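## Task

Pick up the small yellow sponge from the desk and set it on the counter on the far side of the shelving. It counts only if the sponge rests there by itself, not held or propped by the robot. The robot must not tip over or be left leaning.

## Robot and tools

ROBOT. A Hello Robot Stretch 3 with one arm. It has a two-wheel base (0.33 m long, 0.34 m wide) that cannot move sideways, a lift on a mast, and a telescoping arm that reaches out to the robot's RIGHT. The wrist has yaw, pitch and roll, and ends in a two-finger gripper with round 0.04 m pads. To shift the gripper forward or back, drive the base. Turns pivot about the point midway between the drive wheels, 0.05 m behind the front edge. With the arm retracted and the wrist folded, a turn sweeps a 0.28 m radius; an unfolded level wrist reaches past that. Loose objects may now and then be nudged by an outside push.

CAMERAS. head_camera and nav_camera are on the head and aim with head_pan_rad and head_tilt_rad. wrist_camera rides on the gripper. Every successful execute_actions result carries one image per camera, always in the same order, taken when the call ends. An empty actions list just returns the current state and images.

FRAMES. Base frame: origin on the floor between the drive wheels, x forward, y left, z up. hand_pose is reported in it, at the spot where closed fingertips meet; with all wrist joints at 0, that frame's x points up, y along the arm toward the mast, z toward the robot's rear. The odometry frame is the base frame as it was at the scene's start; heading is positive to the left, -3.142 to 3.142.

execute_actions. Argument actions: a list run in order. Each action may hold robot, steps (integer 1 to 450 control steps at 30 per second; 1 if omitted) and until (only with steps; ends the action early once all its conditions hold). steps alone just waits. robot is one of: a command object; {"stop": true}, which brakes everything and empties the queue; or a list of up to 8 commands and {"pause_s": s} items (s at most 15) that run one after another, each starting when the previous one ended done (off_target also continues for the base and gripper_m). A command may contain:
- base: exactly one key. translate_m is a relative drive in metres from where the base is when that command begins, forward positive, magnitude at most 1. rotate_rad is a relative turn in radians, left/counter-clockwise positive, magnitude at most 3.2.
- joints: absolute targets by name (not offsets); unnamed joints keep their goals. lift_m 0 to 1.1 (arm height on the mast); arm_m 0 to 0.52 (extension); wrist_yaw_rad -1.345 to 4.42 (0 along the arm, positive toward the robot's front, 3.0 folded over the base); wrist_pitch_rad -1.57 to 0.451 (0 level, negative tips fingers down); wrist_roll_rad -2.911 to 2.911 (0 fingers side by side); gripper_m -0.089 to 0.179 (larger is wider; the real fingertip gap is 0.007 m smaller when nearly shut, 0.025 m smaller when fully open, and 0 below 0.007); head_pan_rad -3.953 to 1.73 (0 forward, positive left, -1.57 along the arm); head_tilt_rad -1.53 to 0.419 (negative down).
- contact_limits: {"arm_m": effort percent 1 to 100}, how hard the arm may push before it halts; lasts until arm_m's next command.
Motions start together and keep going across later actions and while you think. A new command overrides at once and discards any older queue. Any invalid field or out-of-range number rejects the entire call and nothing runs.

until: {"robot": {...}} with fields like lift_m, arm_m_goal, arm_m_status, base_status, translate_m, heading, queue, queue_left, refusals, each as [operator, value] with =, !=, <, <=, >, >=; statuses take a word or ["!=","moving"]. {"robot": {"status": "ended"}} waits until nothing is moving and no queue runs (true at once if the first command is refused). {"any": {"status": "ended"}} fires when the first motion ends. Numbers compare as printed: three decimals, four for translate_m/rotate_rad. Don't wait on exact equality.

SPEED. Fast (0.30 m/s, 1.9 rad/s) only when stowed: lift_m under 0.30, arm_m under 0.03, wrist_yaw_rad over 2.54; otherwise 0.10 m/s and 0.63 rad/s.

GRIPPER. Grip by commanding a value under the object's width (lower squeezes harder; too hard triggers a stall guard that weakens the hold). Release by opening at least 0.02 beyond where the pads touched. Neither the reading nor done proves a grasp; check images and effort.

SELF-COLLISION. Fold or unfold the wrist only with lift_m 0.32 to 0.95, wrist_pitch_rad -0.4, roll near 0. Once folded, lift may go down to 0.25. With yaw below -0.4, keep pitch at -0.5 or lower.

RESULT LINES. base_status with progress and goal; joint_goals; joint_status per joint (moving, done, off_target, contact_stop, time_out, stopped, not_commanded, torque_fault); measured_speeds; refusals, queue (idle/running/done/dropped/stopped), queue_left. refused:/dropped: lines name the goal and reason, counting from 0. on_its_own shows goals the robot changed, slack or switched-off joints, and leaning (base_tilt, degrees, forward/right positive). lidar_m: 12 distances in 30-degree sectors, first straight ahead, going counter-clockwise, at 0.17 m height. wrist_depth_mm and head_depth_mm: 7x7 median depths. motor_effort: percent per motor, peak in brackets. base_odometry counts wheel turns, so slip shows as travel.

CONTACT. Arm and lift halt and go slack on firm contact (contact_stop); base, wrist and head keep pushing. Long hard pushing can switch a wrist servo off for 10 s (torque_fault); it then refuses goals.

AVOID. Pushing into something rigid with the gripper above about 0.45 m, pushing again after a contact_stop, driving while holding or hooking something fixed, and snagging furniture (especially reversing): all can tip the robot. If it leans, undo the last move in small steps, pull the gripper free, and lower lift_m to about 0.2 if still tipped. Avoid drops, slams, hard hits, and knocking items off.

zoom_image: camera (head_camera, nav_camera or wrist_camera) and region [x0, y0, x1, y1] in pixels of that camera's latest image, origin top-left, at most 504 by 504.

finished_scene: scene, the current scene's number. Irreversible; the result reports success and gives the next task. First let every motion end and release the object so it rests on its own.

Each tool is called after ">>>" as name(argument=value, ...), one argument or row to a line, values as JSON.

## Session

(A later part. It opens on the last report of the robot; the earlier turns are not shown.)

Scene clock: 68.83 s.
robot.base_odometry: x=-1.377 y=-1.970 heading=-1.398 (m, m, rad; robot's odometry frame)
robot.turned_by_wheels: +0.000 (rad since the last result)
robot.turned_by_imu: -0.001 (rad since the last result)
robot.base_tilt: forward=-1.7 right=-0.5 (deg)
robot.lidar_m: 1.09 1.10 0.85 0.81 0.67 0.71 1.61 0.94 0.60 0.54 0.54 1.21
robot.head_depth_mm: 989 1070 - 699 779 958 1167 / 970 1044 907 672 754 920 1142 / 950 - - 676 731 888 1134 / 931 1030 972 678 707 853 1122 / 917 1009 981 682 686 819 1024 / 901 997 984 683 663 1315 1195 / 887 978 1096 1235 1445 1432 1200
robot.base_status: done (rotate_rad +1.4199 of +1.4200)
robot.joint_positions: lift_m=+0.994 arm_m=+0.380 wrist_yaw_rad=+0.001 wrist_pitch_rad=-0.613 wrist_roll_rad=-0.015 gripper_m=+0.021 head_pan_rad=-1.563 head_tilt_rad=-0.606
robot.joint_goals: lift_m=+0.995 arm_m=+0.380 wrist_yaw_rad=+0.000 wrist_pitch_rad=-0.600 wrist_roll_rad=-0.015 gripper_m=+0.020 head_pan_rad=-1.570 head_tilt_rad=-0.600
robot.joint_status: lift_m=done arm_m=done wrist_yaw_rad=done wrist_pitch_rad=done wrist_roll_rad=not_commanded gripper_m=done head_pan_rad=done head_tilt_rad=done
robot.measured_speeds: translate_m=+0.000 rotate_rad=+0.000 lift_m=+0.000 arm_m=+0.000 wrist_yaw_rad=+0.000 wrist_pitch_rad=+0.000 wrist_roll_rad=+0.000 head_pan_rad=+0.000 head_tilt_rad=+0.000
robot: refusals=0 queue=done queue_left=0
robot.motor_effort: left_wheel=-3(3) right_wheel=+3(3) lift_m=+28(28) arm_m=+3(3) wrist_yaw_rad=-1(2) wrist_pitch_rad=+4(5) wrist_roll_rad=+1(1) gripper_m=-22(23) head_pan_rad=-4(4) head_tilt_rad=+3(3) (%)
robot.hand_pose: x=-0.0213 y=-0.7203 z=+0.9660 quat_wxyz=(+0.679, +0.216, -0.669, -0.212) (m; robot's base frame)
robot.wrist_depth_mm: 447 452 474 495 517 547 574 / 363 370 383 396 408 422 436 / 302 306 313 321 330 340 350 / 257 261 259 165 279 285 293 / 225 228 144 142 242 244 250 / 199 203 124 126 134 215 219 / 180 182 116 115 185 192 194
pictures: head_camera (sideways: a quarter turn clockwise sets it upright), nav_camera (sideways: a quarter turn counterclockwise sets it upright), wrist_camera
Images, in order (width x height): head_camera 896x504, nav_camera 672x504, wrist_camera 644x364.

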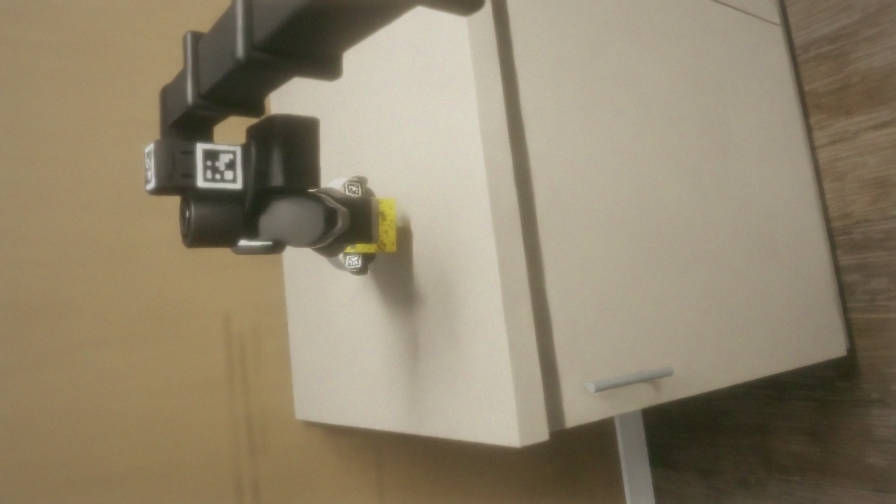

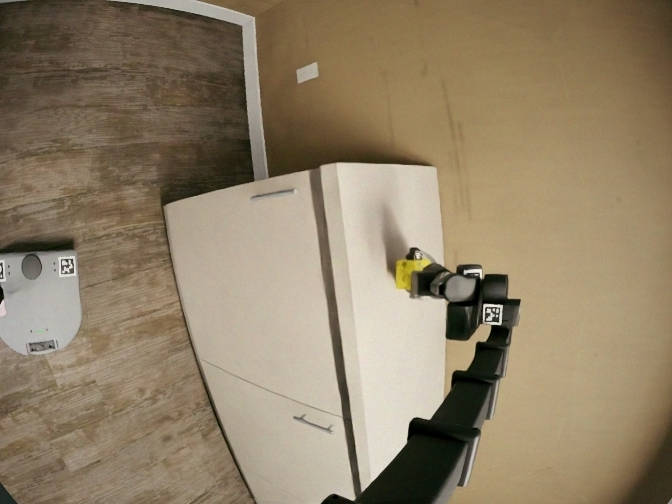

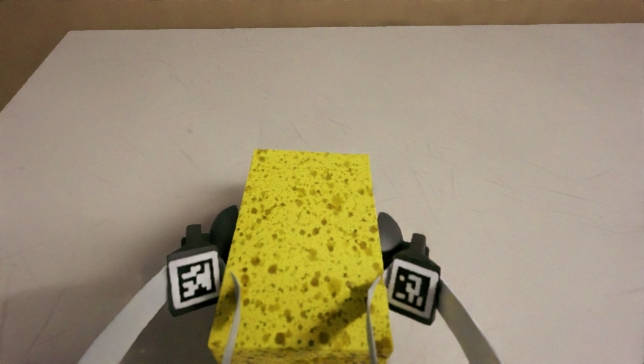

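>>> execute_actions(
  actions=[
    {"robot":[{"joints":{"lift_m":0.964}},{"joints":{"gripper_m":0.12}},{"joints":{"lift_m":1.03,"arm_m":0.32}}],"steps":450,"until":{"robot":{"status":"ended"}}},
  ],
)

Scene clock: 72.97 s.
robot.base_odometry: x=-1.377 y=-1.970 heading=-1.398 (m, m, rad; robot's odometry frame)
robot.turned_by_wheels: +0.000 (rad since the last result)
robot.turned_by_imu: -0.001 (rad since the last result)
robot.base_tilt: forward=-1.7 right=-0.6 (deg)
robot.lidar_m: 1.09 1.10 0.85 0.81 0.67 0.71 1.61 0.94 0.59 0.54 0.54 1.21
robot.head_depth_mm: 983 - 902 700 778 958 1162 / 956 - 905 673 753 914 1136 / 942 - 883 673 727 883 1143 / 931 1019 1002 679 708 854 1116 / 918 1020 979 679 687 823 1027 / 898 1002 986 683 665 1323 1203 / 884 976 1094 1237 1433 1432 1198
robot.base_status: done (rotate_rad +1.4199 of +1.4200)
robot.joint_positions: lift_m=+1.029 arm_m=+0.320 wrist_yaw_rad=+0.001 wrist_pitch_rad=-0.613 wrist_roll_rad=-0.015 gripper_m=+0.120 head_pan_rad=-1.563 head_tilt_rad=-0.606
robot.joint_goals: lift_m=+1.030 arm_m=+0.320 wrist_yaw_rad=+0.000 wrist_pitch_rad=-0.600 wrist_roll_rad=-0.015 gripper_m=+0.120 head_pan_rad=-1.570 head_tilt_rad=-0.600
robot.joint_status: lift_m=done arm_m=done wrist_yaw_rad=done wrist_pitch_rad=done wrist_roll_rad=not_commanded gripper_m=done head_pan_rad=done head_tilt_rad=done
robot.measured_speeds: translate_m=+0.000 rotate_rad=+0.000 lift_m=+0.000 arm_m=+0.000 wrist_yaw_rad=+0.000 wrist_pitch_rad=+0.000 wrist_roll_rad=+0.000 head_pan_rad=+0.000 head_tilt_rad=+0.000
robot: refusals=0 queue=done queue_left=0
robot.motor_effort: left_wheel=-3(3) right_wheel=+3(3) lift_m=+28(28) arm_m=-3(4) wrist_yaw_rad=-1(1) wrist_pitch_rad=+4(4) wrist_roll_rad=+1(1) gripper_m=+0(95) head_pan_rad=-4(4) head_tilt_rad=+2(3) (%)
robot.hand_pose: x=-0.0213 y=-0.6610 z=+1.0011 quat_wxyz=(+0.679, +0.215, -0.669, -0.212) (m; robot's base frame)
robot.wrist_depth_mm: 503 513 543 565 593 622 653 / 547 440 455 471 484 501 513 / 372 364 374 383 390 401 419 / 305 310 315 260 331 338 346 / 266 275 273 225 291 294 298 / 237 - 237 208 250 256 260 / 210 214 217 221 224 224 231
pictures: head_camera (sideways: a quarter turn clockwise sets it upright), nav_camera (sideways: a quarter turn counterclockwise sets it upright), wrist_camera
Images, in order (width x height): head_camera 896x504, nav_camera 672x504, wrist_camera 644x364.

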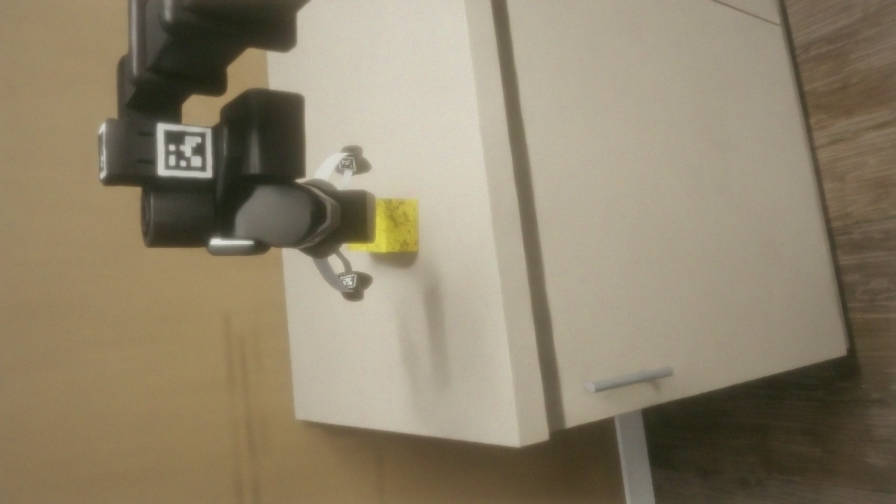

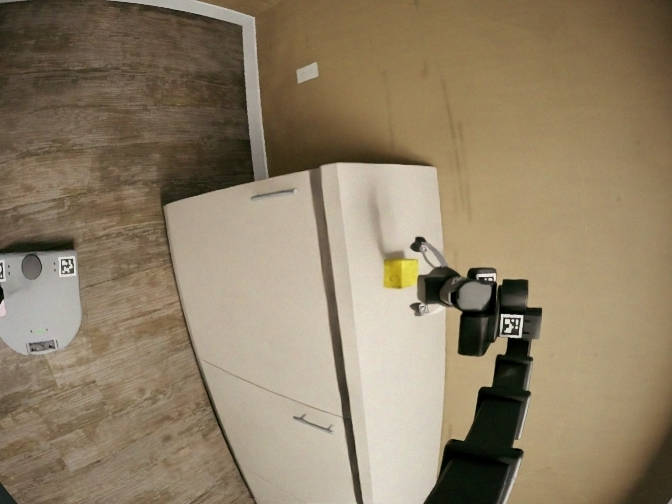

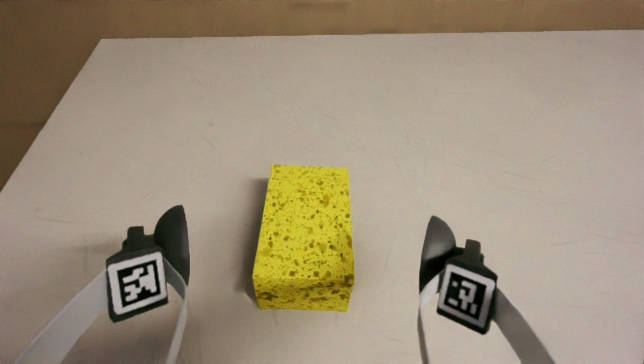

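>>> finished_scene(
  scene=2,
)

The scene is finished: the task was done.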